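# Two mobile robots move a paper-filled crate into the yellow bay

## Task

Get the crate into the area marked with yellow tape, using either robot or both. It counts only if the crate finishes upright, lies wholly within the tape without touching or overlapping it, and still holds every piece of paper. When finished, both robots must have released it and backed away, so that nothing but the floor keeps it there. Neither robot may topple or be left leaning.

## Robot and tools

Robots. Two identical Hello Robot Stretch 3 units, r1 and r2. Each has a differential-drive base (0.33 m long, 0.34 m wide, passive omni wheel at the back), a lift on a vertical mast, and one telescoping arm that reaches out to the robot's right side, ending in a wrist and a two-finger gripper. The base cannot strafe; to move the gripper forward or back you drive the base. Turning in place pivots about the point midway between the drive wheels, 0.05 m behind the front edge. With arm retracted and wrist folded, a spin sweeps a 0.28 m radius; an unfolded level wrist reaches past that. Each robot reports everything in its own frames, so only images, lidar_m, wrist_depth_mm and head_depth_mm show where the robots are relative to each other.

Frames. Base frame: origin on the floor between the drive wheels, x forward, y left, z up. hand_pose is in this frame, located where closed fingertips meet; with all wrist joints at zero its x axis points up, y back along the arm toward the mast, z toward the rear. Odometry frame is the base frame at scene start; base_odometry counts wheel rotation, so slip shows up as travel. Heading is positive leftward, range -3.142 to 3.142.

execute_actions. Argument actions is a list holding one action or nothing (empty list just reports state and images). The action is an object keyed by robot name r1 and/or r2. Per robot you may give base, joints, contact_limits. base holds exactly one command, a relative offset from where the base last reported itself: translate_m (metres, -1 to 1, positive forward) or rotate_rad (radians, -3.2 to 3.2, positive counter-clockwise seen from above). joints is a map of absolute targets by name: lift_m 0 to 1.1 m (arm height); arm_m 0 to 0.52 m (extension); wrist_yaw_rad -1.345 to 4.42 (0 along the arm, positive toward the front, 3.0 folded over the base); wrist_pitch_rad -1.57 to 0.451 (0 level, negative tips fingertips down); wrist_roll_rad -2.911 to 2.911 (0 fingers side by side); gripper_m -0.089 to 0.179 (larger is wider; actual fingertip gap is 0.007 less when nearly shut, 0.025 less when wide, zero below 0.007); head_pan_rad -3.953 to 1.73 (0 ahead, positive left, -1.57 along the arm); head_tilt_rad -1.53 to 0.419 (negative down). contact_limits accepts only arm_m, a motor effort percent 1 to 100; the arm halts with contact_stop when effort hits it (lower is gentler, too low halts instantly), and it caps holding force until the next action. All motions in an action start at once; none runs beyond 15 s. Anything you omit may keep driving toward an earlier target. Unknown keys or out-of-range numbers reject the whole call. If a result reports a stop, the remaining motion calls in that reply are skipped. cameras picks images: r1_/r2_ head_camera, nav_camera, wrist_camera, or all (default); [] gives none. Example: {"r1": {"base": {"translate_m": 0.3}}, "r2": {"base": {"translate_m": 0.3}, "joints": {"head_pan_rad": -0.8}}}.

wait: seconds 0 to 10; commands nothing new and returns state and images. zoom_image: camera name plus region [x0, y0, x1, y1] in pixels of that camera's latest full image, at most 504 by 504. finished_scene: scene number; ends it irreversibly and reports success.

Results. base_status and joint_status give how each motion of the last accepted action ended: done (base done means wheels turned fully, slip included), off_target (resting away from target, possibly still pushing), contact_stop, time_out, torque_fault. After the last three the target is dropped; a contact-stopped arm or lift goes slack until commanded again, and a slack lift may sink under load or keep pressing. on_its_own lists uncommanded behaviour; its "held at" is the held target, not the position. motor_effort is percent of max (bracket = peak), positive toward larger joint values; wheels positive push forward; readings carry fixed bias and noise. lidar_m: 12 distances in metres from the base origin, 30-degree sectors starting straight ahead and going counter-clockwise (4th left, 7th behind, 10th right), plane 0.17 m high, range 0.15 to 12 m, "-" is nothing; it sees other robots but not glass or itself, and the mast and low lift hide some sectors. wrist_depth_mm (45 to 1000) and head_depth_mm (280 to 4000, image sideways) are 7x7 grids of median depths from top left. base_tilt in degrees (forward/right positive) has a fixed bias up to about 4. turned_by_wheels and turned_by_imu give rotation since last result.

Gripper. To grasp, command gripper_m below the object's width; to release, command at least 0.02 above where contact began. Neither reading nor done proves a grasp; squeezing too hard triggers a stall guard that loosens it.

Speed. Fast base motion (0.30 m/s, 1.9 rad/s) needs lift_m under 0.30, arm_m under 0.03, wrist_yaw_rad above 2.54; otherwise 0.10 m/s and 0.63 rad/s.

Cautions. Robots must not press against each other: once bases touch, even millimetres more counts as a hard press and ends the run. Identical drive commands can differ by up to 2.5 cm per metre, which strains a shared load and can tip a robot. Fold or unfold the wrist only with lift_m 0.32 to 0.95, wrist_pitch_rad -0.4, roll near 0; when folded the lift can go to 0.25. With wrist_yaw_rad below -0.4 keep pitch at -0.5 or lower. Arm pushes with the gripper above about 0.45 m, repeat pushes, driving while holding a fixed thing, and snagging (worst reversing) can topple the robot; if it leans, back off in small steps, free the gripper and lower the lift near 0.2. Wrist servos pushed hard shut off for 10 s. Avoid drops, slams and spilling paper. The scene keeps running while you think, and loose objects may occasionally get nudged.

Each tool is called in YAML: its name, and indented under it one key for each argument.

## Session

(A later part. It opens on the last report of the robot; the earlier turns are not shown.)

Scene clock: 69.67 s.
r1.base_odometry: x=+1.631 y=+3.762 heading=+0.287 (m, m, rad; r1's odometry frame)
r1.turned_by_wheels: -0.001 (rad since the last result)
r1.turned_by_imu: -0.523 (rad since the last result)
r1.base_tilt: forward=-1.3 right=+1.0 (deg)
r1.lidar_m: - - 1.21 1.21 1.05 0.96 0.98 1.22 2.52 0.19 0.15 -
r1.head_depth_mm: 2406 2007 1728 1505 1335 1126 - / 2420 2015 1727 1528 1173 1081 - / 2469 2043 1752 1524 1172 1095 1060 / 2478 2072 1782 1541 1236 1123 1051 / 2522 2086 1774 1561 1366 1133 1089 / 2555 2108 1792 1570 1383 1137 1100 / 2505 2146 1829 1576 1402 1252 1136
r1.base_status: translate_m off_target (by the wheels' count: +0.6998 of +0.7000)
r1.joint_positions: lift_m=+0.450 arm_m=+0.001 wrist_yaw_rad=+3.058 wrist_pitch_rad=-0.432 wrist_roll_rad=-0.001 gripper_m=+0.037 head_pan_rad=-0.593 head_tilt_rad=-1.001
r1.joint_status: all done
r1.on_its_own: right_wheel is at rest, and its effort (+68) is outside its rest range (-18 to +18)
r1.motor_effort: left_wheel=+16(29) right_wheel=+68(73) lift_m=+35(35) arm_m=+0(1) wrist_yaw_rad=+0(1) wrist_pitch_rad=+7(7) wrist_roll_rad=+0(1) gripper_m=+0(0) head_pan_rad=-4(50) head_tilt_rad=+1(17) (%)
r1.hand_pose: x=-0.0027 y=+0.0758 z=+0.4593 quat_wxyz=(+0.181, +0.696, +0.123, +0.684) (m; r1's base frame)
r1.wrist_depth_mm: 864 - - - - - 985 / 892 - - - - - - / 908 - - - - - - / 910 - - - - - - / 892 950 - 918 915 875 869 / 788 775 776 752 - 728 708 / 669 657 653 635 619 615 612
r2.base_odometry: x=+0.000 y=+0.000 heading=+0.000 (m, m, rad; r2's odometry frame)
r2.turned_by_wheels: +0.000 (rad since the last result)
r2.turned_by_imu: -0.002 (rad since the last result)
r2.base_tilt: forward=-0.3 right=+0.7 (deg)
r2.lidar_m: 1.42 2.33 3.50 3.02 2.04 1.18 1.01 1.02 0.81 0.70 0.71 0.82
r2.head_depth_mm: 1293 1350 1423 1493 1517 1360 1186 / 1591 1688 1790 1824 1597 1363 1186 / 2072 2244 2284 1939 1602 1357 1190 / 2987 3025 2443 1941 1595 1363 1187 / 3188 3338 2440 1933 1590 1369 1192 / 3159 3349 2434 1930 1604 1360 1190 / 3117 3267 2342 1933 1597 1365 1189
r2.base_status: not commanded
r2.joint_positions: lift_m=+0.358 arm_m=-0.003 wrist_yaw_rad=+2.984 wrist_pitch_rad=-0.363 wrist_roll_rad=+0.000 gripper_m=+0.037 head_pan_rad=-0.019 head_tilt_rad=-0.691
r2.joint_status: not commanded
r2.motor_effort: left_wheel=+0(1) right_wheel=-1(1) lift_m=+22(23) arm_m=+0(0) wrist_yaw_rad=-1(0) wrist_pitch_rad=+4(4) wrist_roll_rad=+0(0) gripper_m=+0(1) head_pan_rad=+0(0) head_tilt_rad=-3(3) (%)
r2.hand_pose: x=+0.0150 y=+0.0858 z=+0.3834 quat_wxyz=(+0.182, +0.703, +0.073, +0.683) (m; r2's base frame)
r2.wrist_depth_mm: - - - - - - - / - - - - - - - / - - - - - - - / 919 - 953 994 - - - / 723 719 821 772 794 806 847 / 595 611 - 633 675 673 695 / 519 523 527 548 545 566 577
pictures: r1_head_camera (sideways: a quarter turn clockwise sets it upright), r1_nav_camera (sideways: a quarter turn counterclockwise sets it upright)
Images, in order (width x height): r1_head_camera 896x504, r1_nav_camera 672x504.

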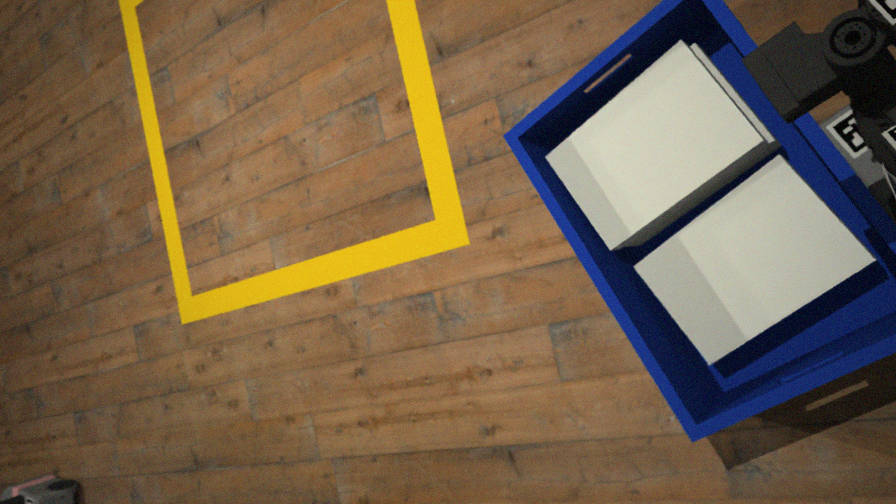

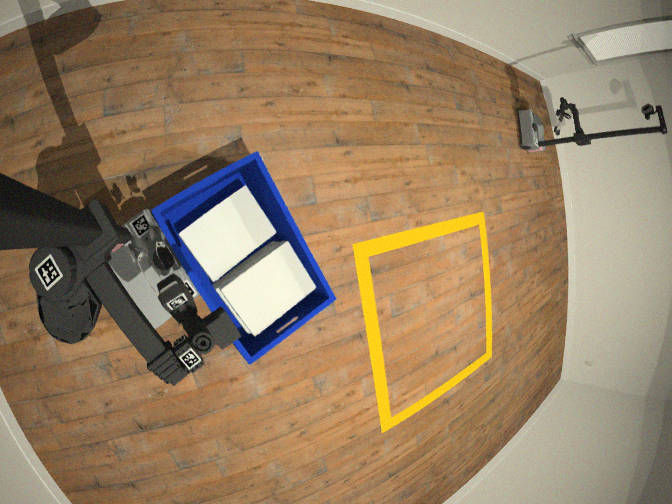

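execute_actions:
  actions:
    - {"r1":{"base":{"translate_m":1.0}}}
  cameras: []

execute_actions:
  actions:
    - {"r1":{"base":{"translate_m":0.3},"joints":{"head_tilt_rad":-1.2}}}
  cameras: ["r1_nav_camera","r1_head_camera"]

Scene clock: 88.57 s.
r1.base_odometry: x=+2.590 y=+4.045 heading=+0.287 (m, m, rad; r1's odometry frame)
r1.turned_by_wheels: +0.000 (rad since the last result)
r1.turned_by_imu: -0.782 (rad since the last result)
r1.base_tilt: forward=-1.3 right=+0.9 (deg)
r1.lidar_m: - - 0.15 0.19 1.21 1.31 1.82 1.80 1.95 0.20 0.15 -
r1.head_depth_mm: 2365 2033 1729 1509 1343 1202 1107 / 2424 2045 1739 1506 1351 1085 - / 2485 2058 1755 1534 1188 1067 1050 / 2520 2081 1765 1549 1178 1100 1040 / 2550 2127 1794 1554 1378 1120 1041 / 2570 2139 1815 1573 1392 1104 1081 / 2597 2139 1833 1589 1392 1259 1096
r1.base_status: translate_m off_target (by the wheels' count: +0.9997 of +1.0000)
r1.joint_positions: lift_m=+0.450 arm_m=+0.001 wrist_yaw_rad=+3.058 wrist_pitch_rad=-0.433 wrist_roll_rad=-0.001 gripper_m=+0.037 head_pan_rad=-0.594 head_tilt_rad=-0.998
r1.joint_status: not commanded
r1.on_its_own: left_wheel is at rest, and its effort (+51) is outside its rest range (-18 to +18); right_wheel is at rest, and its effort (+60) is outside its rest range (-18 to +18)
r1.motor_effort: left_wheel=+51(85) right_wheel=+60(90) lift_m=+31(35) arm_m=+0(1) wrist_yaw_rad=+0(1) wrist_pitch_rad=+7(8) wrist_roll_rad=+1(0) gripper_m=+0(0) head_pan_rad=-5(5) head_tilt_rad=-2(2) (%)
r1.hand_pose: x=-0.0027 y=+0.0757 z=+0.4594 quat_wxyz=(+0.181, +0.696, +0.123, +0.684) (m; r1's base frame)
r1.wrist_depth_mm: 928 996 - - - - - / 997 - - - - - - / - - - - - - - / - - - - - - - / 988 948 - 921 913 870 837 / 789 772 760 745 - 731 446 / 670 654 647 617 458 484 471
r2.base_odometry: x=+0.000 y=+0.000 heading=+0.000 (m, m, rad; r2's odometry frame)
r2.turned_by_wheels: +0.000 (rad since the last result)
r2.turned_by_imu: -0.003 (rad since the last result)
r2.base_tilt: forward=-0.3 right=+0.7 (deg)
r2.lidar_m: 1.41 1.51 1.91 3.01 2.04 1.18 1.02 1.02 0.82 0.71 0.70 0.82
r2.head_depth_mm: 1297 1356 1423 1493 1520 1361 1185 / 1585 1682 1797 1825 1597 1362 1181 / 2073 2236 2278 1943 1606 1354 1183 / 2975 3019 2444 1937 1608 1360 1191 / 3224 3303 2438 1930 1595 1366 1190 / 3143 3326 2442 1943 1598 1358 1188 / 3079 3253 2440 1934 1604 1362 1189
r2.base_status: not commanded
r2.joint_positions: lift_m=+0.358 arm_m=-0.003 wrist_yaw_rad=+2.984 wrist_pitch_rad=-0.363 wrist_roll_rad=+0.000 gripper_m=+0.037 head_pan_rad=-0.019 head_tilt_rad=-0.691
r2.joint_status: not commanded
r2.motor_effort: left_wheel=-1(0) right_wheel=-1(1) lift_m=+22(23) arm_m=+0(0) wrist_yaw_rad=+0(1) wrist_pitch_rad=+4(4) wrist_roll_rad=+0(0) gripper_m=+1(0) head_pan_rad=+0(1) head_tilt_rad=-3(3) (%)
r2.hand_pose: x=+0.0150 y=+0.0858 z=+0.3834 quat_wxyz=(+0.182, +0.703, +0.073, +0.683) (m; r2's base frame)
r2.wrist_depth_mm: - - - - - - - / - - - - - - - / - - - - - - - / 886 - 967 987 - - - / 720 718 798 775 791 825 839 / 597 602 - 640 662 661 689 / 514 528 523 547 539 571 582
pictures: none
No camera images: the call's "cameras" was empty. Leave "cameras" out to get every camera's image.

Scene clock: 92.53 s.
r1.base_odometry: x=+2.878 y=+4.130 heading=+0.287 (m, m, rad; r1's odometry frame)
r1.turned_by_wheels: +0.000 (rad since the last result)
r1.turned_by_imu: -0.126 (rad since the last result)
r1.base_tilt: forward=-1.2 right=+1.0 (deg)
r1.lidar_m: - - 0.15 0.20 1.31 1.35 1.86 1.99 2.07 0.20 0.15 -
r1.head_depth_mm: 1778 1610 1470 1360 1257 1197 - / 1792 1624 1484 1363 1141 - - / 1800 1635 1500 1263 1114 1075 - / 1816 1654 1511 1224 1140 1112 - / 1834 1647 1511 1394 1166 1114 1106 / 1839 1674 1529 1400 1164 1146 1102 / 1858 1692 1542 1414 1305 1189 1138
r1.base_status: translate_m off_target (by the wheels' count: +0.2997 of +0.3000)
r1.joint_positions: lift_m=+0.450 arm_m=+0.001 wrist_yaw_rad=+3.058 wrist_pitch_rad=-0.433 wrist_roll_rad=-0.001 gripper_m=+0.037 head_pan_rad=-0.595 head_tilt_rad=-1.192
r1.joint_status: all done
r1.on_its_own: left_wheel is at rest, and its effort (+59) is outside its rest range (-18 to +18); right_wheel is at rest, and its effort (+56) is outside its rest range (-18 to +18)
r1.motor_effort: left_wheel=+59(83) right_wheel=+56(67) lift_m=+32(33) arm_m=+0(1) wrist_yaw_rad=-1(1) wrist_pitch_rad=+7(8) wrist_roll_rad=+1(0) gripper_m=+1(1) head_pan_rad=-4(5) head_tilt_rad=-5(26) (%)
r1.hand_pose: x=-0.0027 y=+0.0757 z=+0.4594 quat_wxyz=(+0.181, +0.696, +0.123, +0.684) (m; r1's base frame)
r1.wrist_depth_mm: 980 - - - - - - / - - - - - - - / - - - - - - - / - - - - - - - / 988 971 - 908 921 862 853 / 788 765 765 748 - 469 459 / 679 663 648 615 487 508 495
r2.base_odometry: x=+0.000 y=+0.000 heading=+0.000 (m, m, rad; r2's odometry frame)
r2.turned_by_wheels: +0.000 (rad since the last result)
r2.turned_by_imu: -0.001 (rad since the last result)
r2.base_tilt: forward=-0.2 right=+0.7 (deg)
r2.lidar_m: 1.42 1.37 1.60 3.02 2.03 1.17 1.02 1.02 0.82 0.71 0.70 0.82
r2.head_depth_mm: 1290 1348 1422 1490 1519 1356 1183 / 1592 1686 1789 1823 1590 1363 1185 / 2076 2249 2280 1935 1592 1364 1189 / 2974 3012 2461 1926 1604 1364 1188 / 3167 3329 2460 1922 1602 1363 1188 / 3164 3316 2460 1932 1597 1358 1187 / 3104 3271 2444 1934 1595 1362 1186
r2.base_status: not commanded
r2.joint_positions: lift_m=+0.358 arm_m=-0.003 wrist_yaw_rad=+2.984 wrist_pitch_rad=-0.363 wrist_roll_rad=+0.000 gripper_m=+0.037 head_pan_rad=-0.019 head_tilt_rad=-0.691
r2.joint_status: not commanded
r2.motor_effort: left_wheel=-1(1) right_wheel=-1(1) lift_m=+23(23) arm_m=+0(0) wrist_yaw_rad=-1(0) wrist_pitch_rad=+4(5) wrist_roll_rad=+0(0) gripper_m=+0(0) head_pan_rad=-1(1) head_tilt_rad=-3(3) (%)
r2.hand_pose: x=+0.0150 y=+0.0858 z=+0.3834 quat_wxyz=(+0.182, +0.703, +0.073, +0.683) (m; r2's base frame)
r2.wrist_depth_mm: - - - - - - - / - - - - - - - / - - - - - - - / 887 - 962 973 - - - / 720 738 809 783 805 808 842 / 597 604 - 643 665 671 684 / 521 527 531 555 539 574 582
pictures: r1_head_camera (sideways: a quarter turn clockwise sets it upright), r1_nav_camera (sideways: a quarter turn counterclockwise sets it upright)
Images, in order (width x height): r1_head_camera 896x504, r1_nav_camera 672x504.

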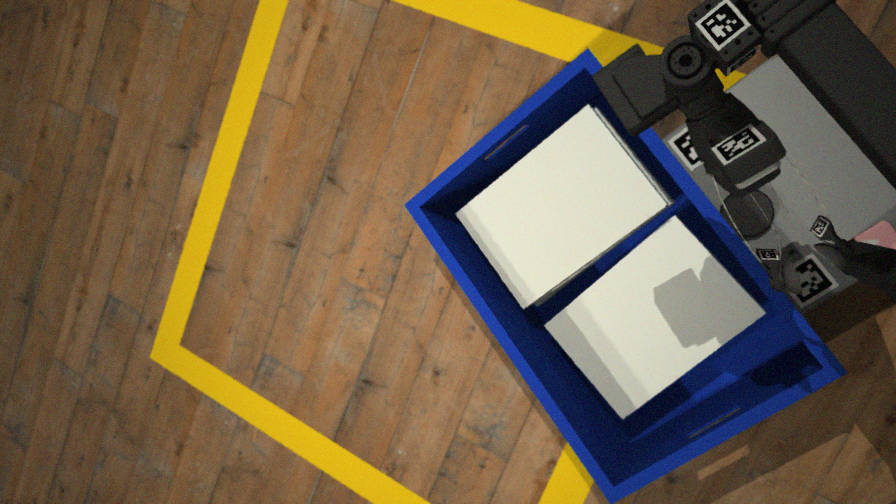

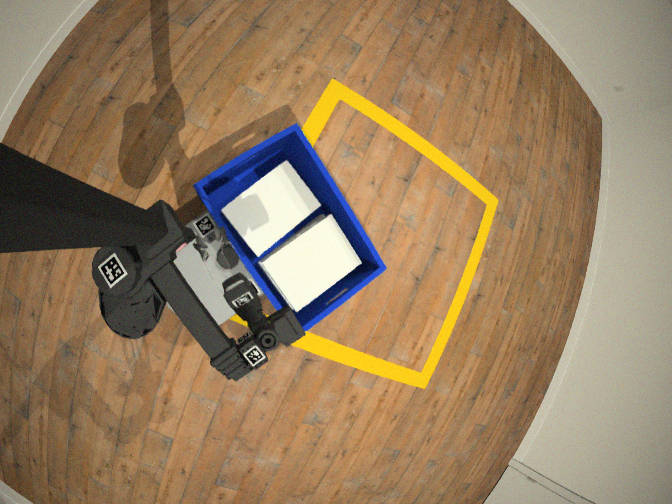

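execute_actions:
  actions:
    - {"r1":{"base":{"translate_m":0.2}}}
  cameras: []

execute_actions:
  actions:
    - {"r1":{"base":{"translate_m":-0.34}}}
  cameras: []

execute_actions:
  actions:
    - {"r1":{"base":{"rotate_rad":1.25},"joints":{"lift_m":0.28}}}
  cameras: []

execute_actions:
  actions:
    - {"r1":{"base":{"translate_m":0.62}}}
  cameras: []

execute_actions:
  actions:
    - {"r1":{"base":{"rotate_rad":-1.25}}}
  cameras: []

execute_actions:
  actions:
    - {"r1":{"base":{"translate_m":0.4}}}
  cameras: []

execute_actions:
  actions:
    - {"r1":{"base":{"rotate_rad":-1.57},"joints":{"lift_m":0.45,"head_pan_rad":0,"head_tilt_rad":-1.0}}}
  cameras: ["r1_nav_camera","r1_head_camera"]

Scene clock: 111.17 s.
r1.base_odometry: x=+3.069 y=+4.186 heading=+0.287 (m, m, rad; r1's odometry frame)
r1.turned_by_wheels: +0.000 (rad since the last result)
r1.turned_by_imu: -0.069 (rad since the last result)
r1.base_tilt: forward=-1.3 right=+1.0 (deg)
r1.lidar_m: - - 0.15 0.20 1.37 1.40 1.83 2.12 2.16 0.20 0.15 -
r1.head_depth_mm: 1769 1617 1476 1355 1261 1197 - / 1777 1620 1490 1369 1151 - - / 1802 1636 1489 1304 1115 1065 - / 1816 1639 1497 1257 1140 1105 - / 1832 1659 1521 1394 1169 1113 1112 / 1849 1678 1519 1398 1164 1142 1098 / 1859 1684 1546 1411 1307 1186 1139
r1.base_status: translate_m off_target (by the wheels' count: +0.1997 of +0.2000)
r1.joint_positions: lift_m=+0.450 arm_m=+0.001 wrist_yaw_rad=+3.058 wrist_pitch_rad=-0.433 wrist_roll_rad=-0.001 gripper_m=+0.037 head_pan_rad=-0.595 head_tilt_rad=-1.192
r1.joint_status: not commanded
r1.on_its_own: left_wheel is at rest, and its effort (+61) is outside its rest range (-18 to +18); right_wheel is at rest, and its effort (+51) is outside its rest range (-18 to +18)
r1.motor_effort: left_wheel=+61(85) right_wheel=+51(67) lift_m=+32(33) arm_m=+0(0) wrist_yaw_rad=-1(1) wrist_pitch_rad=+7(8) wrist_roll_rad=+0(1) gripper_m=+1(0) head_pan_rad=-4(3) head_tilt_rad=-5(5) (%)
r1.hand_pose: x=-0.0027 y=+0.0757 z=+0.4594 quat_wxyz=(+0.181, +0.696, +0.123, +0.684) (m; r1's base frame)
r1.wrist_depth_mm: - - - - - - - / - - - - - - - / - - - - - - - / - - - - - - - / 995 940 - 915 917 865 841 / 798 781 762 757 - 472 470 / 677 660 641 623 517 529 509
r2.base_odometry: x=+0.000 y=+0.000 heading=+0.000 (m, m, rad; r2's odometry frame)
r2.turned_by_wheels: +0.000 (rad since the last result)
r2.turned_by_imu: -0.001 (rad since the last result)
r2.base_tilt: forward=-0.3 right=+0.7 (deg)
r2.lidar_m: 1.41 1.32 1.31 3.03 2.04 1.18 1.02 1.02 0.82 0.71 0.71 0.82
r2.head_depth_mm: 1297 1352 1420 1494 1522 1361 1188 / 1594 1699 1802 1818 1597 1361 1187 / 2061 2231 2270 1938 1600 1361 1185 / 2981 3049 2431 1932 1595 1364 1188 / 3182 3303 2454 1941 1598 1362 1183 / 3168 3318 2464 1940 1597 1366 1187 / 3106 3293 2438 1939 1601 1369 1192
r2.base_status: not commanded
r2.joint_positions: lift_m=+0.358 arm_m=-0.003 wrist_yaw_rad=+2.984 wrist_pitch_rad=-0.363 wrist_roll_rad=+0.000 gripper_m=+0.037 head_pan_rad=-0.019 head_tilt_rad=-0.691
r2.joint_status: not commanded
r2.motor_effort: left_wheel=+0(0) right_wheel=-1(1) lift_m=+23(23) arm_m=+0(0) wrist_yaw_rad=-1(0) wrist_pitch_rad=+4(4) wrist_roll_rad=+0(0) gripper_m=+0(1) head_pan_rad=+0(0) head_tilt_rad=-3(3) (%)
r2.hand_pose: x=+0.0150 y=+0.0858 z=+0.3834 quat_wxyz=(+0.182, +0.703, +0.073, +0.683) (m; r2's base frame)
r2.wrist_depth_mm: - - - - - - - / - - - - - - - / - - - - - - - / 901 - 936 972 986 - - / 713 740 804 764 808 822 850 / 609 598 - 639 665 679 692 / 520 522 526 549 537 562 578
pictures: none
No camera images: the call's "cameras" was empty. Leave "cameras" out to get every camera's image.

Scene clock: 115.53 s.
r1.base_odometry: x=+2.743 y=+4.090 heading=+0.287 (m, m, rad; r1's odometry frame)
r1.turned_by_wheels: +0.000 (rad since the last result)
r1.turned_by_imu: -0.001 (rad since the last result)
r1.base_tilt: forward=-1.2 right=+1.0 (deg)
r1.lidar_m: 0.39 0.40 1.80 1.25 1.18 1.21 1.58 1.83 1.88 2.44 2.58 0.40
r1.head_depth_mm: 1772 1603 1466 1351 1266 1194 - / 1787 1613 1487 1363 1282 - - / 1802 1619 1491 1353 1280 1208 - / 1828 1648 1501 1231 1285 1198 - / 1833 1663 1337 1232 1264 1207 1120 / 1834 1674 1526 1269 1220 1213 1133 / 1864 1689 1547 1273 1222 1207 1139
r1.base_status: done
r1.joint_positions: lift_m=+0.450 arm_m=+0.001 wrist_yaw_rad=+3.058 wrist_pitch_rad=-0.433 wrist_roll_rad=-0.001 gripper_m=+0.037 head_pan_rad=-0.595 head_tilt_rad=-1.192
r1.joint_status: not commanded
r1.motor_effort: left_wheel=+1(51) right_wheel=+0(47) lift_m=+32(32) arm_m=+0(0) wrist_yaw_rad=+0(0) wrist_pitch_rad=+7(7) wrist_roll_rad=+1(0) gripper_m=+0(0) head_pan_rad=-3(4) head_tilt_rad=-4(4) (%)
r1.hand_pose: x=-0.0027 y=+0.0757 z=+0.4594 quat_wxyz=(+0.181, +0.696, +0.123, +0.684) (m; r1's base frame)
r1.wrist_depth_mm: 873 972 - - - - - / 931 - - - - - - / 971 - - - - - - / - - - - - - - / 984 965 - 909 916 873 861 / 793 788 770 753 - 722 471 / 674 647 648 641 608 613 483
r2.base_odometry: x=+0.000 y=+0.000 heading=+0.000 (m, m, rad; r2's odometry frame)
r2.turned_by_wheels: +0.000 (rad since the last result)
r2.turned_by_imu: -0.001 (rad since the last result)
r2.base_tilt: forward=-0.3 right=+0.7 (deg)
r2.lidar_m: 1.41 1.32 1.31 3.03 2.04 1.17 1.02 1.02 0.82 0.70 0.70 0.82
r2.head_depth_mm: 1288 1352 1421 1505 1523 1362 1186 / 1586 1686 1789 1830 1604 1362 1190 / 2075 2232 2278 1930 1595 1360 1181 / 2973 2995 2452 1943 1599 1357 1187 / 3214 3347 2453 1936 1596 1361 1190 / 3185 3333 2431 1929 1600 1369 1189 / 3103 3292 2443 1941 1593 1364 1186
r2.base_status: not commanded
r2.joint_positions: lift_m=+0.358 arm_m=-0.003 wrist_yaw_rad=+2.984 wrist_pitch_rad=-0.363 wrist_roll_rad=+0.000 gripper_m=+0.037 head_pan_rad=-0.019 head_tilt_rad=-0.691
r2.joint_status: not commanded
r2.motor_effort: left_wheel=-1(1) right_wheel=-1(1) lift_m=+23(23) arm_m=+0(0) wrist_yaw_rad=-1(0) wrist_pitch_rad=+4(4) wrist_roll_rad=+0(0) gripper_m=+0(0) head_pan_rad=+1(0) head_tilt_rad=-3(3) (%)
r2.hand_pose: x=+0.0150 y=+0.0858 z=+0.3834 quat_wxyz=(+0.182, +0.703, +0.073, +0.683) (m; r2's base frame)
r2.wrist_depth_mm: - - - - - - - / - - - - - - - / - - - - - - - / 909 - 934 - - - - / 716 719 804 769 803 821 842 / 605 607 - 638 662 668 685 / 516 531 527 550 542 573 578
pictures: none
No camera images: the call's "cameras" was empty. Leave "cameras" out to get every camera's image.

Scene clock: 118.40 s.
r1.base_odometry: x=+2.743 y=+4.090 heading=+1.537 (m, m, rad; r1's odometry frame)
r1.turned_by_wheels: +1.250 (rad since the last result)
r1.turned_by_imu: +1.248 (rad since the last result)
r1.base_tilt: forward=-1.2 right=+1.0 (deg)
r1.lidar_m: 1.49 1.19 1.18 1.28 1.85 1.83 1.99 2.59 0.47 0.39 0.39 0.43
r1.head_depth_mm: 1763 1605 1468 1250 1186 1188 1095 / 1792 1606 1426 1254 1243 - - / 1799 1622 1496 1248 1269 1214 - / 1825 1644 1503 1385 1289 1204 - / 1832 1657 1519 1391 1285 1204 1125 / 1843 1674 1522 1396 1299 1207 1129 / 1867 1684 1534 1418 1307 1215 1134
r1.base_status: done
r1.joint_positions: lift_m=+0.280 arm_m=+0.001 wrist_yaw_rad=+3.058 wrist_pitch_rad=-0.433 wrist_roll_rad=-0.001 gripper_m=+0.037 head_pan_rad=-0.595 head_tilt_rad=-1.192
r1.joint_status: all done
r1.motor_effort: left_wheel=-3(11) right_wheel=+4(11) lift_m=+24(27) arm_m=+0(0) wrist_yaw_rad=-1(0) wrist_pitch_rad=+7(7) wrist_roll_rad=+1(0) gripper_m=+0(1) head_pan_rad=-3(4) head_tilt_rad=-5(4) (%)
r1.hand_pose: x=-0.0027 y=+0.0757 z=+0.2897 quat_wxyz=(+0.181, +0.696, +0.123, +0.684) (m; r1's base frame)
r1.wrist_depth_mm: - - - - - - 897 / - - - - - - 958 / - - - - - - 983 / 890 851 - 809 782 763 760 / 685 667 - 642 646 608 594 / 550 544 535 536 - 506 503 / 474 483 - - 427 433 430
r2.base_odometry: x=+0.000 y=+0.000 heading=+0.000 (m, m, rad; r2's odometry frame)
r2.turned_by_wheels: +0.000 (rad since the last result)
r2.turned_by_imu: -0.001 (rad since the last result)
r2.base_tilt: forward=-0.3 right=+0.7 (deg)
r2.lidar_m: 1.41 1.32 1.31 3.02 2.03 1.18 1.01 1.02 0.82 0.70 0.70 0.82
r2.head_depth_mm: 1294 1357 1424 1504 1529 1360 1185 / 1585 1687 1798 1823 1593 1360 1189 / 2058 2241 2258 1933 1603 1364 1186 / 2973 3013 2463 1946 1595 1354 1191 / 3186 3343 2453 1934 1593 1357 1188 / 3174 3339 2461 1946 1599 1363 1193 / 3087 3265 2460 1936 1605 1362 1187
r2.base_status: not commanded
r2.joint_positions: lift_m=+0.358 arm_m=-0.003 wrist_yaw_rad=+2.984 wrist_pitch_rad=-0.363 wrist_roll_rad=+0.000 gripper_m=+0.037 head_pan_rad=-0.019 head_tilt_rad=-0.691
r2.joint_status: not commanded
r2.motor_effort: left_wheel=-1(0) right_wheel=-1(1) lift_m=+22(23) arm_m=+0(0) wrist_yaw_rad=-1(1) wrist_pitch_rad=+4(4) wrist_roll_rad=+0(0) gripper_m=+0(1) head_pan_rad=+0(0) head_tilt_rad=-3(3) (%)
r2.hand_pose: x=+0.0150 y=+0.0858 z=+0.3834 quat_wxyz=(+0.182, +0.703, +0.073, +0.683) (m; r2's base frame)
r2.wrist_depth_mm: - - - - - - - / - - - - - - - / - - - - - - - / 920 - 952 983 - - - / 722 733 811 779 817 825 843 / 599 608 - 635 666 672 676 / 524 529 526 548 548 570 588
pictures: none
No camera images: the call's "cameras" was empty. Leave "cameras" out to get every camera's image.

Scene clock: 122.17 s.
r1.base_odometry: x=+2.764 y=+4.709 heading=+1.537 (m, m, rad; r1's odometry frame)
r1.turned_by_wheels: +0.000 (rad since the last result)
r1.turned_by_imu: +0.001 (rad since the last result)
r1.base_tilt: forward=-1.3 right=+1.0 (deg)
r1.lidar_m: 1.00 0.81 0.80 0.87 1.34 2.32 2.53 0.40 0.37 0.62 2.47 1.38
r1.head_depth_mm: 1765 1613 1472 1357 1256 1184 1093 / 1796 1632 1482 1380 1275 - - / 1593 1623 1492 1373 1276 1206 - / 1612 1637 1506 1381 1289 1205 - / 1831 1670 1514 1398 1294 1201 1123 / 1841 1677 1528 1398 1292 1205 1129 / 1830 1689 1536 1413 1308 1211 1137
r1.base_status: done
r1.joint_positions: lift_m=+0.280 arm_m=+0.001 wrist_yaw_rad=+3.058 wrist_pitch_rad=-0.433 wrist_roll_rad=-0.001 gripper_m=+0.037 head_pan_rad=-0.595 head_tilt_rad=-1.192
r1.joint_status: not commanded
r1.motor_effort: left_wheel=-2(9) right_wheel=+3(14) lift_m=+24(24) arm_m=+0(0) wrist_yaw_rad=+0(1) wrist_pitch_rad=+7(7) wrist_roll_rad=+0(0) gripper_m=+1(0) head_pan_rad=-4(4) head_tilt_rad=-4(6) (%)
r1.hand_pose: x=-0.0027 y=+0.0757 z=+0.2897 quat_wxyz=(+0.181, +0.696, +0.123, +0.684) (m; r1's base frame)
r1.wrist_depth_mm: - - - 937 805 692 617 / - - - - 879 739 662 / - - - - 955 798 708 / 878 850 - 804 789 771 706 / 680 664 - 642 657 617 596 / 558 542 533 541 - 509 500 / 475 487 - - 430 434 430
r2.base_odometry: x=+0.000 y=+0.000 heading=+0.000 (m, m, rad; r2's odometry frame)
r2.turned_by_wheels: +0.000 (rad since the last result)
r2.turned_by_imu: -0.001 (rad since the last result)
r2.base_tilt: forward=-0.3 right=+0.7 (deg)
r2.lidar_m: 1.42 1.32 1.31 3.03 2.04 1.18 1.02 1.01 0.82 0.70 0.70 0.82
r2.head_depth_mm: 1293 1348 1423 1492 1518 1363 1189 / 1589 1690 1799 1815 1598 1356 1189 / 2080 2243 2278 1929 1598 1364 1185 / 2975 3022 2466 1942 1598 1358 1187 / 3214 3342 2454 1883 1603 1363 1192 / 3100 2971 2203 1743 1598 1364 1190 / 3061 3318 1575 1700 1597 1363 1188
r2.base_status: not commanded
r2.joint_positions: lift_m=+0.358 arm_m=-0.003 wrist_yaw_rad=+2.984 wrist_pitch_rad=-0.363 wrist_roll_rad=+0.000 gripper_m=+0.037 head_pan_rad=-0.019 head_tilt_rad=-0.691
r2.joint_status: not commanded
r2.motor_effort: left_wheel=-1(0) right_wheel=-1(1) lift_m=+23(23) arm_m=+0(0) wrist_yaw_rad=-1(1) wrist_pitch_rad=+5(4) wrist_roll_rad=+0(0) gripper_m=+1(0) head_pan_rad=-1(1) head_tilt_rad=-3(2) (%)
r2.hand_pose: x=+0.0150 y=+0.0858 z=+0.3834 quat_wxyz=(+0.182, +0.703, +0.073, +0.683) (m; r2's base frame)
r2.wrist_depth_mm: - - - - - - - / - - - - - - - / - - - - - - - / 902 - 960 980 - - - / 717 729 812 774 799 812 844 / 600 605 - 636 664 670 675 / 515 521 522 545 540 571 584
pictures: none
No camera images: the call's "cameras" was empty. Leave "cameras" out to get every camera's image.

Scene clock: 124.17 s.
r1.base_odometry: x=+2.764 y=+4.709 heading=+0.287 (m, m, rad; r1's odometry frame)
r1.turned_by_wheels: -1.250 (rad since the last result)
r1.turned_by_imu: -1.245 (rad since the last result)
r1.base_tilt: forward=-1.3 right=+0.9 (deg)
r1.lidar_m: 2.57 1.39 1.22 0.85 0.80 0.82 1.07 2.32 2.37 0.76 0.37 0.55
r1.head_depth_mm: 1779 1608 1298 1282 1258 1193 1091 / 1793 1611 1325 1260 1255 - - / 1805 1625 1356 1299 1275 1210 - / 1826 1643 1504 1368 1282 1202 - / 1838 1653 1521 1395 1291 1204 1122 / 1840 1667 1521 1394 1298 1210 1128 / 1858 1693 1543 1413 1303 1219 1135
r1.base_status: done
r1.joint_positions: lift_m=+0.280 arm_m=+0.001 wrist_yaw_rad=+3.058 wrist_pitch_rad=-0.433 wrist_roll_rad=-0.001 gripper_m=+0.037 head_pan_rad=-0.595 head_tilt_rad=-1.192
r1.joint_status: not commanded
r1.motor_effort: left_wheel=+3(13) right_wheel=-2(9) lift_m=+24(24) arm_m=-1(1) wrist_yaw_rad=+0(0) wrist_pitch_rad=+7(7) wrist_roll_rad=+1(0) gripper_m=+0(0) head_pan_rad=-4(5) head_tilt_rad=-5(4) (%)
r1.hand_pose: x=-0.0027 y=+0.0757 z=+0.2897 quat_wxyz=(+0.181, +0.696, +0.123, +0.684) (m; r1's base frame)
r1.wrist_depth_mm: 607 664 841 962 - - - / 639 718 899 - - - - / 669 746 964 - - - 985 / 693 774 - 803 789 773 746 / 663 676 - 638 638 617 607 / 558 548 546 539 - 505 500 / 475 481 - - 427 438 429
r2.base_odometry: x=+0.000 y=+0.000 heading=+0.000 (m, m, rad; r2's odometry frame)
r2.turned_by_wheels: +0.000 (rad since the last result)
r2.turned_by_imu: +0.000 (rad since the last result)
r2.base_tilt: forward=-0.3 right=+0.7 (deg)
r2.lidar_m: 1.37 1.32 1.31 3.01 2.03 1.18 1.02 1.01 0.82 0.71 0.70 0.82
r2.head_depth_mm: 1295 1355 1419 1494 1513 1368 1187 / 1592 1687 1812 1825 1588 1356 1185 / 2065 2234 2285 1921 1601 1362 1189 / 2985 3022 2441 1934 1601 1359 1187 / 3231 3322 2263 1765 1596 1364 1190 / 3075 3026 2199 1716 1599 1362 1189 / 3092 3314 2195 1876 1599 1367 1188
r2.base_status: not commanded
r2.joint_positions: lift_m=+0.358 arm_m=-0.003 wrist_yaw_rad=+2.984 wrist_pitch_rad=-0.363 wrist_roll_rad=+0.000 gripper_m=+0.037 head_pan_rad=-0.019 head_tilt_rad=-0.691
r2.joint_status: not commanded
r2.motor_effort: left_wheel=-1(1) right_wheel=-1(1) lift_m=+23(23) arm_m=+0(0) wrist_yaw_rad=-1(1) wrist_pitch_rad=+4(4) wrist_roll_rad=+0(0) gripper_m=-1(0) head_pan_rad=-1(0) head_tilt_rad=-3(3) (%)
r2.hand_pose: x=+0.0150 y=+0.0858 z=+0.3834 quat_wxyz=(+0.182, +0.703, +0.073, +0.683) (m; r2's base frame)
r2.wrist_depth_mm: - - - - - - - / - - - - - - - / - - - - - - - / 903 - 964 969 - - - / 720 727 813 769 793 820 862 / 606 610 - 638 659 677 686 / 517 524 522 536 544 561 585
pictures: none
No camera images: the call's "cameras" was empty. Leave "cameras" out to get every camera's image.

Scene clock: 127.30 s.
r1.base_odometry: x=+3.148 y=+4.823 heading=+0.287 (m, m, rad; r1's odometry frame)
r1.turned_by_wheels: +0.000 (rad since the last result)
r1.turned_by_imu: +0.001 (rad since the last result)
r1.base_tilt: forward=-1.3 right=+1.0 (deg)
r1.lidar_m: 2.22 1.11 1.09 1.08 1.02 1.04 1.37 2.65 0.35 0.34 0.35 2.80
r1.head_depth_mm: 1765 1600 1469 1355 1168 1173 1090 / 1783 1633 1486 1367 1248 - - / 1798 1631 1495 1377 1278 1214 - / 1819 1638 1509 1377 1283 1203 - / 1824 1668 1521 1394 1293 1203 1125 / 1852 1666 1531 1410 1303 1212 1133 / 1857 1687 1535 1416 1309 1217 1135
r1.base_status: done
r1.joint_positions: lift_m=+0.280 arm_m=+0.001 wrist_yaw_rad=+3.058 wrist_pitch_rad=-0.433 wrist_roll_rad=-0.001 gripper_m=+0.037 head_pan_rad=-0.595 head_tilt_rad=-1.192
r1.joint_status: not commanded
r1.motor_effort: left_wheel=+3(15) right_wheel=-2(7) lift_m=+24(24) arm_m=+0(0) wrist_yaw_rad=+0(0) wrist_pitch_rad=+7(7) wrist_roll_rad=+0(1) gripper_m=-1(0) head_pan_rad=-4(3) head_tilt_rad=-4(6) (%)
r1.hand_pose: x=-0.0027 y=+0.0757 z=+0.2897 quat_wxyz=(+0.181, +0.696, +0.123, +0.684) (m; r1's base frame)
r1.wrist_depth_mm: 767 845 - - - - - / 808 917 - - - - 886 / 849 958 - - - - 906 / 844 854 - 812 777 771 749 / 686 673 - 630 643 616 599 / 559 548 542 540 - 510 507 / 467 484 - - 430 433 428
r2.base_odometry: x=+0.000 y=+0.000 heading=+0.000 (m, m, rad; r2's odometry frame)
r2.turned_by_wheels: +0.000 (rad since the last result)
r2.turned_by_imu: -0.001 (rad since the last result)
r2.base_tilt: forward=-0.3 right=+0.7 (deg)
r2.lidar_m: 1.42 1.05 1.31 3.02 2.03 1.18 1.02 1.02 0.82 0.71 0.71 0.82
r2.head_depth_mm: 1296 1354 1423 1498 1518 1360 1187 / 1597 1686 1800 1820 1593 1358 1190 / 2078 2236 2260 1920 1601 1362 1187 / 2965 3036 2465 1931 1599 1361 1191 / 3217 3332 2453 1931 1593 1356 1190 / 3152 3338 2436 1876 1519 1364 1188 / 3093 3280 2270 1261 1418 1363 1184
r2.base_status: not commanded
r2.joint_positions: lift_m=+0.358 arm_m=-0.003 wrist_yaw_rad=+2.984 wrist_pitch_rad=-0.363 wrist_roll_rad=+0.000 gripper_m=+0.037 head_pan_rad=-0.019 head_tilt_rad=-0.691
r2.joint_status: not commanded
r2.motor_effort: left_wheel=-1(0) right_wheel=-1(1) lift_m=+23(23) arm_m=+0(0) wrist_yaw_rad=+0(1) wrist_pitch_rad=+4(5) wrist_roll_rad=+0(0) gripper_m=+0(1) head_pan_rad=+0(0) head_tilt_rad=-3(3) (%)
r2.hand_pose: x=+0.0150 y=+0.0858 z=+0.3834 quat_wxyz=(+0.182, +0.703, +0.073, +0.683) (m; r2's base frame)
r2.wrist_depth_mm: - - - - - - - / - - - - - - - / - - - - - - - / 899 - 961 955 - - 979 / 703 742 811 756 809 812 829 / 608 608 - 638 663 661 687 / 512 528 527 545 541 569 581
pictures: none
No camera images: the call's "cameras" was empty. Leave "cameras" out to get every camera's image.

Scene clock: 130.57 s.
r1.base_odometry: x=+3.148 y=+4.823 heading=-1.283 (m, m, rad; r1's odometry frame)
r1.turned_by_wheels: -1.570 (rad since the last result)
r1.turned_by_imu: -1.569 (rad since the last result)
r1.base_tilt: forward=-1.2 right=+1.0 (deg)
r1.lidar_m: 0.34 0.35 2.81 2.23 1.11 1.09 1.08 1.02 1.04 1.37 2.65 0.35
r1.head_depth_mm: 2390 2016 1727 1511 1339 1209 1100 / 2415 2012 1727 1470 1244 1184 1109 / 2454 2031 1749 1333 1247 1195 1116 / 2487 2073 1765 1341 1250 1196 1123 / 2506 2087 1776 1478 1326 1205 1119 / 2559 2102 1800 1560 1389 1243 1136 / 2489 2135 1808 1572 1398 1251 1136
r1.base_status: done
r1.joint_positions: lift_m=+0.450 arm_m=+0.001 wrist_yaw_rad=+3.058 wrist_pitch_rad=-0.433 wrist_roll_rad=-0.001 gripper_m=+0.037 head_pan_rad=-0.007 head_tilt_rad=-1.001
r1.joint_status: all done
r1.motor_effort: left_wheel=+3(11) right_wheel=-3(10) lift_m=+39(41) arm_m=-1(0) wrist_yaw_rad=+0(0) wrist_pitch_rad=+7(7) wrist_roll_rad=+0(1) gripper_m=-1(1) head_pan_rad=+4(48) head_tilt_rad=+0(20) (%)
r1.hand_pose: x=-0.0027 y=+0.0757 z=+0.4591 quat_wxyz=(+0.181, +0.696, +0.123, +0.684) (m; r1's base frame)
r1.wrist_depth_mm: - - - - - - - / - - - - - - - / - - - - - - - / 944 - - - - - - / 903 953 - 902 928 871 853 / 798 783 753 744 - 719 701 / 675 659 646 631 613 613 422
r2.base_odometry: x=+0.000 y=+0.000 heading=+0.000 (m, m, rad; r2's odometry frame)
r2.turned_by_wheels: +0.000 (rad since the last result)
r2.turned_by_imu: -0.001 (rad since the last result)
r2.base_tilt: forward=-0.2 right=+0.8 (deg)
r2.lidar_m: 1.42 0.97 1.30 3.03 2.03 1.17 1.02 1.02 0.82 0.71 0.70 0.82
r2.head_depth_mm: 1295 1358 1427 1500 1517 1364 1189 / 1600 1684 1791 1814 1598 1359 1185 / 2077 2247 2274 1932 1590 1357 1186 / 3002 3014 2453 1940 1602 1358 1187 / 3227 3344 2428 1932 1596 1370 1193 / 3158 3337 2444 1942 1435 1361 1190 / 3103 3269 2357 1823 1402 1327 1191
r2.base_status: not commanded
r2.joint_positions: lift_m=+0.358 arm_m=-0.003 wrist_yaw_rad=+2.984 wrist_pitch_rad=-0.363 wrist_roll_rad=+0.000 gripper_m=+0.037 head_pan_rad=-0.019 head_tilt_rad=-0.691
r2.joint_status: not commanded
r2.motor_effort: left_wheel=+0(0) right_wheel=-1(1) lift_m=+23(23) arm_m=+0(0) wrist_yaw_rad=-1(0) wrist_pitch_rad=+4(4) wrist_roll_rad=+0(1) gripper_m=+0(0) head_pan_rad=+0(1) head_tilt_rad=-3(3) (%)
r2.hand_pose: x=+0.0150 y=+0.0858 z=+0.3834 quat_wxyz=(+0.182, +0.703, +0.073, +0.683) (m; r2's base frame)
r2.wrist_depth_mm: - - - - - - - / - - - - - - - / - - - - - - - / 902 - 955 980 - - 814 / 714 729 806 778 804 820 780 / 605 610 - 638 670 662 679 / 515 523 520 546 542 573 578
pictures: r1_head_camera (sideways: a quarter turn clockwise sets it upright), r1_nav_camera (sideways: a quarter turn counterclockwise sets it upright)
Images, in order (width x height): r1_head_camera 896x504, r1_nav_camera 672x504.

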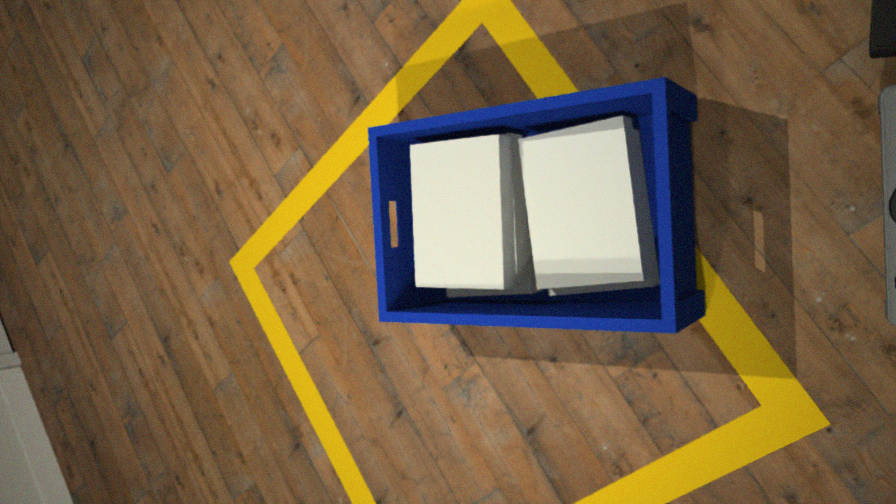

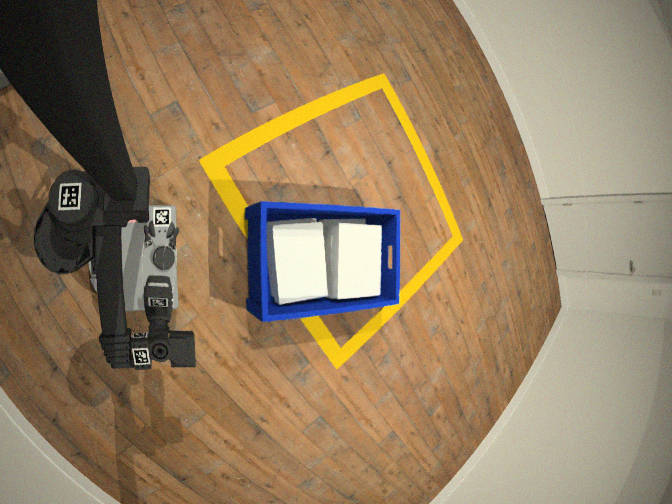

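execute_actions:
  actions:
    - {"r1":{"base":{"rotate_rad":-0.6}}}
  cameras: []

execute_actions:
  actions:
    - {"r1":{"base":{"translate_m":0.25}}}
  cameras: []

execute_actions:
  actions:
    - {"r1":{"base":{"rotate_rad":0.6}}}
  cameras: []

execute_actions:
  actions:
    - {"r1":{"base":{"translate_m":0.42},"joints":{"head_tilt_rad":-1.2}}}
  cameras: ["r1_nav_camera"]

Scene clock: 140.13 s.
r1.base_odometry: x=+3.148 y=+4.823 heading=-1.882 (m, m, rad; r1's odometry frame)
r1.turned_by_wheels: -0.600 (rad since the last result)
r1.turned_by_imu: -0.600 (rad since the last result)
r1.base_tilt: forward=-1.2 right=+1.0 (deg)
r1.lidar_m: 0.36 0.34 0.34 2.76 2.29 2.10 1.09 1.11 1.02 1.03 1.29 2.63
r1.head_depth_mm: 2321 2008 1715 1507 1344 1204 1097 / 2409 2028 1740 1526 1351 1216 1108 / 2465 2041 1757 1526 1366 1221 1120 / 2492 2075 1764 1542 1350 1198 1121 / 2522 2080 1784 1563 1248 1191 1130 / 2538 2116 1798 1345 1260 1166 1120 / 2573 2121 1808 1375 1261 1199 1136
r1.base_status: done
r1.joint_positions: lift_m=+0.450 arm_m=+0.001 wrist_yaw_rad=+3.058 wrist_pitch_rad=-0.433 wrist_roll_rad=-0.001 gripper_m=+0.037 head_pan_rad=-0.007 head_tilt_rad=-1.001
r1.joint_status: not commanded
r1.motor_effort: left_wheel=+3(10) right_wheel=-4(8) lift_m=+39(39) arm_m=+0(1) wrist_yaw_rad=+0(0) wrist_pitch_rad=+7(7) wrist_roll_rad=+0(0) gripper_m=+0(0) head_pan_rad=+4(4) head_tilt_rad=+0(1) (%)
r1.hand_pose: x=-0.0027 y=+0.0757 z=+0.4591 quat_wxyz=(+0.181, +0.696, +0.123, +0.684) (m; r1's base frame)
r1.wrist_depth_mm: - - - - - - - / - - - - - - - / - - - - - - - / - - - - - - 770 / 982 960 - 907 938 680 651 / 795 776 776 760 - 510 576 / 667 663 650 633 611 472 424
r2.base_odometry: x=+0.000 y=+0.000 heading=+0.000 (m, m, rad; r2's odometry frame)
r2.turned_by_wheels: +0.000 (rad since the last result)
r2.turned_by_imu: -0.001 (rad since the last result)
r2.base_tilt: forward=-0.3 right=+0.7 (deg)
r2.lidar_m: 1.42 1.03 1.30 3.02 2.03 1.17 1.02 1.02 0.82 0.71 0.70 0.82
r2.head_depth_mm: 1296 1350 1421 1499 1517 1364 1183 / 1592 1696 1810 1815 1591 1359 1186 / 2086 2257 2261 1937 1595 1358 1186 / 2990 3031 2450 1925 1598 1367 1186 / 3182 3278 2484 1927 1597 1358 1188 / 3169 3353 2467 1933 1526 1361 1183 / 3118 3276 2452 1884 1403 1308 1187
r2.base_status: not commanded
r2.joint_positions: lift_m=+0.358 arm_m=-0.003 wrist_yaw_rad=+2.984 wrist_pitch_rad=-0.363 wrist_roll_rad=+0.000 gripper_m=+0.037 head_pan_rad=-0.019 head_tilt_rad=-0.691
r2.joint_status: not commanded
r2.motor_effort: left_wheel=+0(0) right_wheel=-1(1) lift_m=+23(23) arm_m=+0(0) wrist_yaw_rad=-1(1) wrist_pitch_rad=+4(4) wrist_roll_rad=+0(1) gripper_m=+0(0) head_pan_rad=+0(0) head_tilt_rad=-3(3) (%)
r2.hand_pose: x=+0.0150 y=+0.0858 z=+0.3834 quat_wxyz=(+0.182, +0.703, +0.073, +0.683) (m; r2's base frame)
r2.wrist_depth_mm: - - - - - - - / - - - - - - - / - - - - - - - / 909 - 955 976 - - 792 / 724 725 809 756 782 827 772 / 599 616 - 627 655 671 690 / 521 519 524 551 540 563 587
pictures: none
No camera images: the call's "cameras" was empty. Leave "cameras" out to get every camera's image.

Scene clock: 144.60 s.
r1.base_odometry: x=+3.071 y=+4.585 heading=-1.881 (m, m, rad; r1's odometry frame)
r1.turned_by_wheels: +0.001 (rad since the last result)
r1.turned_by_imu: +0.013 (rad since the last result)
r1.base_tilt: forward=-1.3 right=+1.0 (deg)
r1.lidar_m: 2.45 - 0.45 0.22 2.53 2.34 1.34 1.21 1.11 1.13 1.42 2.42
r1.head_depth_mm: 2218 2005 1725 1511 1351 1207 1106 / 2296 2040 1746 1514 1343 1218 1110 / 2328 2050 1750 1520 1360 1230 1116 / 2425 2084 1775 1546 1369 1228 1096 / 2437 2088 1791 1561 1379 1132 1073 / 2554 2087 1780 1568 1212 1125 1046 / 2606 2132 1825 1578 1201 1118 1067
r1.base_status: translate_m off_target (by the wheels' count: +0.2498 of +0.2500)
r1.joint_positions: lift_m=+0.450 arm_m=+0.001 wrist_yaw_rad=+3.058 wrist_pitch_rad=-0.433 wrist_roll_rad=-0.001 gripper_m=+0.037 head_pan_rad=-0.007 head_tilt_rad=-1.001
r1.joint_status: not commanded
r1.on_its_own: left_wheel is at rest, and its effort (+67) is outside its rest range (-18 to +18)
r1.motor_effort: left_wheel=+67(100) right_wheel=+4(8) lift_m=+39(39) arm_m=-1(0) wrist_yaw_rad=+0(1) wrist_pitch_rad=+7(7) wrist_roll_rad=+1(1) gripper_m=+0(0) head_pan_rad=+4(5) head_tilt_rad=+1(2) (%)
r1.hand_pose: x=-0.0027 y=+0.0757 z=+0.4591 quat_wxyz=(+0.181, +0.696, +0.123, +0.684) (m; r1's base frame)
r1.wrist_depth_mm: - - - - - - - / - - - - - - - / - - - - - - - / - - - - 795 754 - / 952 953 - 601 688 632 619 / 791 771 760 584 - 567 518 / 664 660 651 489 508 509 491
r2.base_odometry: x=+0.000 y=+0.000 heading=+0.000 (m, m, rad; r2's odometry frame)
r2.turned_by_wheels: +0.000 (rad since the last result)
r2.turned_by_imu: -0.001 (rad since the last result)
r2.base_tilt: forward=-0.3 right=+0.7 (deg)
r2.lidar_m: 1.41 1.28 1.30 3.02 2.03 1.18 1.01 1.01 0.81 0.71 0.71 0.82
r2.head_depth_mm: 1294 1356 1424 1497 1530 1363 1185 / 1603 1692 1796 1819 1595 1355 1189 / 2070 2229 2274 1945 1594 1360 1189 / 2979 3033 2448 1943 1599 1360 1186 / 3218 3353 2461 1926 1602 1363 1194 / 3162 3361 2442 1930 1600 1358 1187 / 3086 3290 2462 1930 1502 1364 1188
r2.base_status: not commanded
r2.joint_positions: lift_m=+0.358 arm_m=-0.003 wrist_yaw_rad=+2.984 wrist_pitch_rad=-0.363 wrist_roll_rad=+0.000 gripper_m=+0.037 head_pan_rad=-0.019 head_tilt_rad=-0.691
r2.joint_status: not commanded
r2.motor_effort: left_wheel=-1(0) right_wheel=-1(1) lift_m=+23(23) arm_m=+0(0) wrist_yaw_rad=-1(1) wrist_pitch_rad=+4(4) wrist_roll_rad=+0(0) gripper_m=+0(0) head_pan_rad=+1(0) head_tilt_rad=-3(3) (%)
r2.hand_pose: x=+0.0150 y=+0.0858 z=+0.3834 quat_wxyz=(+0.182, +0.703, +0.073, +0.683) (m; r2's base frame)
r2.wrist_depth_mm: - - - - - - - / - - - - - - - / - - - - - - - / 895 - 938 989 1000 - 949 / 721 731 812 775 803 822 849 / 596 605 - 639 663 676 686 / 514 522 517 543 546 565 579
pictures: none
No camera images: the call's "cameras" was empty. Leave "cameras" out to get every camera's image.

Scene clock: 146.50 s.
r1.base_odometry: x=+3.071 y=+4.585 heading=-1.281 (m, m, rad; r1's odometry frame)
r1.turned_by_wheels: +0.600 (rad since the last result)
r1.turned_by_imu: +0.599 (rad since the last result)
r1.base_tilt: forward=-1.2 right=+0.9 (deg)
r1.lidar_m: - 0.42 0.22 2.46 1.35 1.34 1.17 1.11 1.14 1.51 2.42 2.48
r1.head_depth_mm: 2396 1995 1717 1507 1335 1208 1105 / 2421 2025 1727 1525 1353 1218 1106 / 2459 2056 1756 1529 1303 1138 1102 / 2484 2068 1768 1537 1205 1126 1111 / 2514 2072 1780 1555 1222 1133 1112 / 2478 2095 1807 1554 1330 1153 1093 / 2453 2126 1803 1584 1400 1249 1132
r1.base_status: done
r1.joint_positions: lift_m=+0.450 arm_m=+0.001 wrist_yaw_rad=+3.058 wrist_pitch_rad=-0.433 wrist_roll_rad=-0.001 gripper_m=+0.037 head_pan_rad=-0.007 head_tilt_rad=-1.001
r1.joint_status: not commanded
r1.motor_effort: left_wheel=-3(58) right_wheel=+4(11) lift_m=+39(39) arm_m=-1(0) wrist_yaw_rad=+0(1) wrist_pitch_rad=+7(7) wrist_roll_rad=+0(0) gripper_m=+0(0) head_pan_rad=+4(4) head_tilt_rad=+0(0) (%)
r1.hand_pose: x=-0.0027 y=+0.0757 z=+0.4591 quat_wxyz=(+0.181, +0.696, +0.123, +0.684) (m; r1's base frame)
r1.wrist_depth_mm: - - - - - - - / - - - - - - - / - - - - - - - / - - - - - - - / 962 943 - 906 930 870 858 / 798 784 771 738 - 535 540 / 667 645 653 641 548 504 496
r2.base_odometry: x=+0.000 y=+0.000 heading=+0.000 (m, m, rad; r2's odometry frame)
r2.turned_by_wheels: +0.000 (rad since the last result)
r2.turned_by_imu: +0.000 (rad since the last result)
r2.base_tilt: forward=-0.3 right=+0.7 (deg)
r2.lidar_m: 1.41 1.21 1.31 3.03 2.04 1.18 1.01 1.02 0.82 0.70 0.71 0.82
r2.head_depth_mm: 1295 1345 1415 1493 1518 1360 1187 / 1594 1676 1787 1821 1599 1361 1184 / 2070 2257 2262 1930 1593 1364 1189 / 2970 2998 2444 1922 1597 1361 1184 / 3197 3325 2434 1932 1593 1358 1192 / 3165 3311 2440 1936 1600 1364 1187 / 3101 3327 2449 1941 1518 1364 1185
r2.base_status: not commanded
r2.joint_positions: lift_m=+0.358 arm_m=-0.003 wrist_yaw_rad=+2.984 wrist_pitch_rad=-0.363 wrist_roll_rad=+0.000 gripper_m=+0.037 head_pan_rad=-0.019 head_tilt_rad=-0.691
r2.joint_status: not commanded
r2.motor_effort: left_wheel=+0(0) right_wheel=-1(1) lift_m=+22(23) arm_m=+0(0) wrist_yaw_rad=-1(0) wrist_pitch_rad=+4(4) wrist_roll_rad=+0(0) gripper_m=-1(0) head_pan_rad=+0(0) head_tilt_rad=-3(3) (%)
r2.hand_pose: x=+0.0150 y=+0.0858 z=+0.3834 quat_wxyz=(+0.182, +0.703, +0.073, +0.683) (m; r2's base frame)
r2.wrist_depth_mm: - - - - - - - / - - - - - - - / - - - - - - - / 894 - 956 994 - - 954 / 726 729 801 765 815 819 839 / 601 603 - 639 652 669 686 / 521 522 527 548 543 571 579
pictures: none
No camera images: the call's "cameras" was empty. Leave "cameras" out to get every camera's image.

Scene clock: 151.73 s.
r1.base_odometry: x=+3.191 y=+4.183 heading=-1.280 (m, m, rad; r1's odometry frame)
r1.turned_by_wheels: +0.002 (rad since the last result)
r1.turned_by_imu: +0.047 (rad since the last result)
r1.base_tilt: forward=-1.2 right=+1.0 (deg)
r1.lidar_m: - - 0.17 0.19 2.57 1.65 1.52 1.46 1.51 2.06 2.21 -
r1.head_depth_mm: 1788 1610 1479 1362 1263 1195 - / 1808 1634 1488 1368 1265 1189 - / 1805 1645 1495 1361 1268 1187 - / 1833 1656 1513 1216 1168 1185 - / 1844 1672 1527 1218 1169 1150 - / 1838 1692 1528 1213 1175 1127 1147 / 1872 1686 1536 1415 1311 1211 1134
r1.base_status: translate_m off_target (by the wheels' count: +0.4197 of +0.4200)
r1.joint_positions: lift_m=+0.450 arm_m=+0.001 wrist_yaw_rad=+3.058 wrist_pitch_rad=-0.433 wrist_roll_rad=-0.001 gripper_m=+0.037 head_pan_rad=-0.006 head_tilt_rad=-1.187
r1.joint_status: all done
r1.on_its_own: left_wheel is at rest, and its effort (+92) is outside its rest range (-18 to +18)
r1.motor_effort: left_wheel=+92(92) right_wheel=+9(68) lift_m=+38(39) arm_m=+0(1) wrist_yaw_rad=-1(0) wrist_pitch_rad=+7(7) wrist_roll_rad=+0(0) gripper_m=+0(0) head_pan_rad=+4(4) head_tilt_rad=-8(25) (%)
r1.hand_pose: x=-0.0026 y=+0.0757 z=+0.4591 quat_wxyz=(+0.181, +0.696, +0.123, +0.684) (m; r1's base frame)
r1.wrist_depth_mm: - - - - - - - / - - - - - - - / - - - - - - - / - - - - - - - / 971 948 - 917 923 865 560 / 788 775 779 708 - 571 511 / 667 656 652 595 509 510 466
r2.base_odometry: x=+0.000 y=+0.000 heading=+0.000 (m, m, rad; r2's odometry frame)
r2.turned_by_wheels: +0.000 (rad since the last result)
r2.turned_by_imu: -0.001 (rad since the last result)
r2.base_tilt: forward=-0.3 right=+0.7 (deg)
r2.lidar_m: 1.42 1.55 1.57 3.02 2.04 1.18 1.02 1.02 0.82 0.71 0.71 0.82
r2.head_depth_mm: 1293 1355 1414 1499 1519 1365 1185 / 1592 1686 1797 1823 1598 1359 1187 / 2090 2258 2259 1932 1597 1363 1191 / 2957 3013 2446 1922 1595 1359 1187 / 3197 3339 2442 1938 1593 1363 1190 / 3147 3355 2459 1933 1595 1362 1193 / 3097 3279 2449 1936 1605 1368 1188
r2.base_status: not commanded
r2.joint_positions: lift_m=+0.358 arm_m=-0.003 wrist_yaw_rad=+2.984 wrist_pitch_rad=-0.363 wrist_roll_rad=+0.000 gripper_m=+0.037 head_pan_rad=-0.019 head_tilt_rad=-0.691
r2.joint_status: not commanded
r2.motor_effort: left_wheel=+0(0) right_wheel=-1(1) lift_m=+23(23) arm_m=+0(0) wrist_yaw_rad=-1(0) wrist_pitch_rad=+4(5) wrist_roll_rad=+0(0) gripper_m=-1(0) head_pan_rad=-1(0) head_tilt_rad=-3(3) (%)
r2.hand_pose: x=+0.0150 y=+0.0858 z=+0.3834 quat_wxyz=(+0.182, +0.703, +0.073, +0.683) (m; r2's base frame)
r2.wrist_depth_mm: - - - - - - - / - - - - - - - / - - - - - - - / 917 - 973 981 993 - - / 714 730 810 784 799 815 850 / 597 610 - 632 663 677 684 / 517 531 524 559 541 565 580
pictures: r1_nav_camera (sideways: a quarter turn counterclockwise sets it upright)
Images, in order (width x height): r1_nav_camera 672x504.

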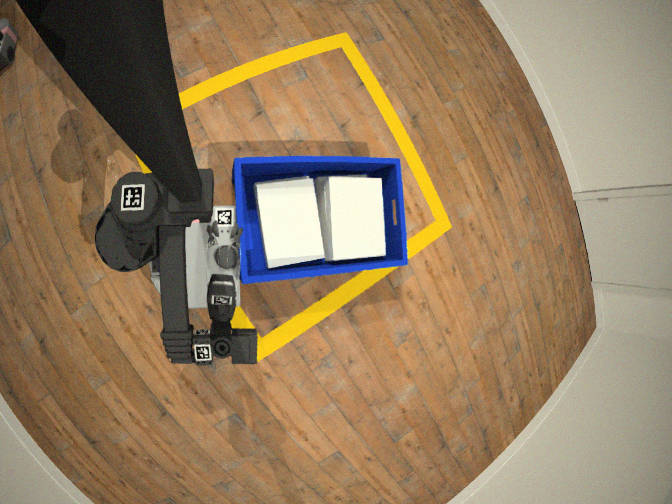

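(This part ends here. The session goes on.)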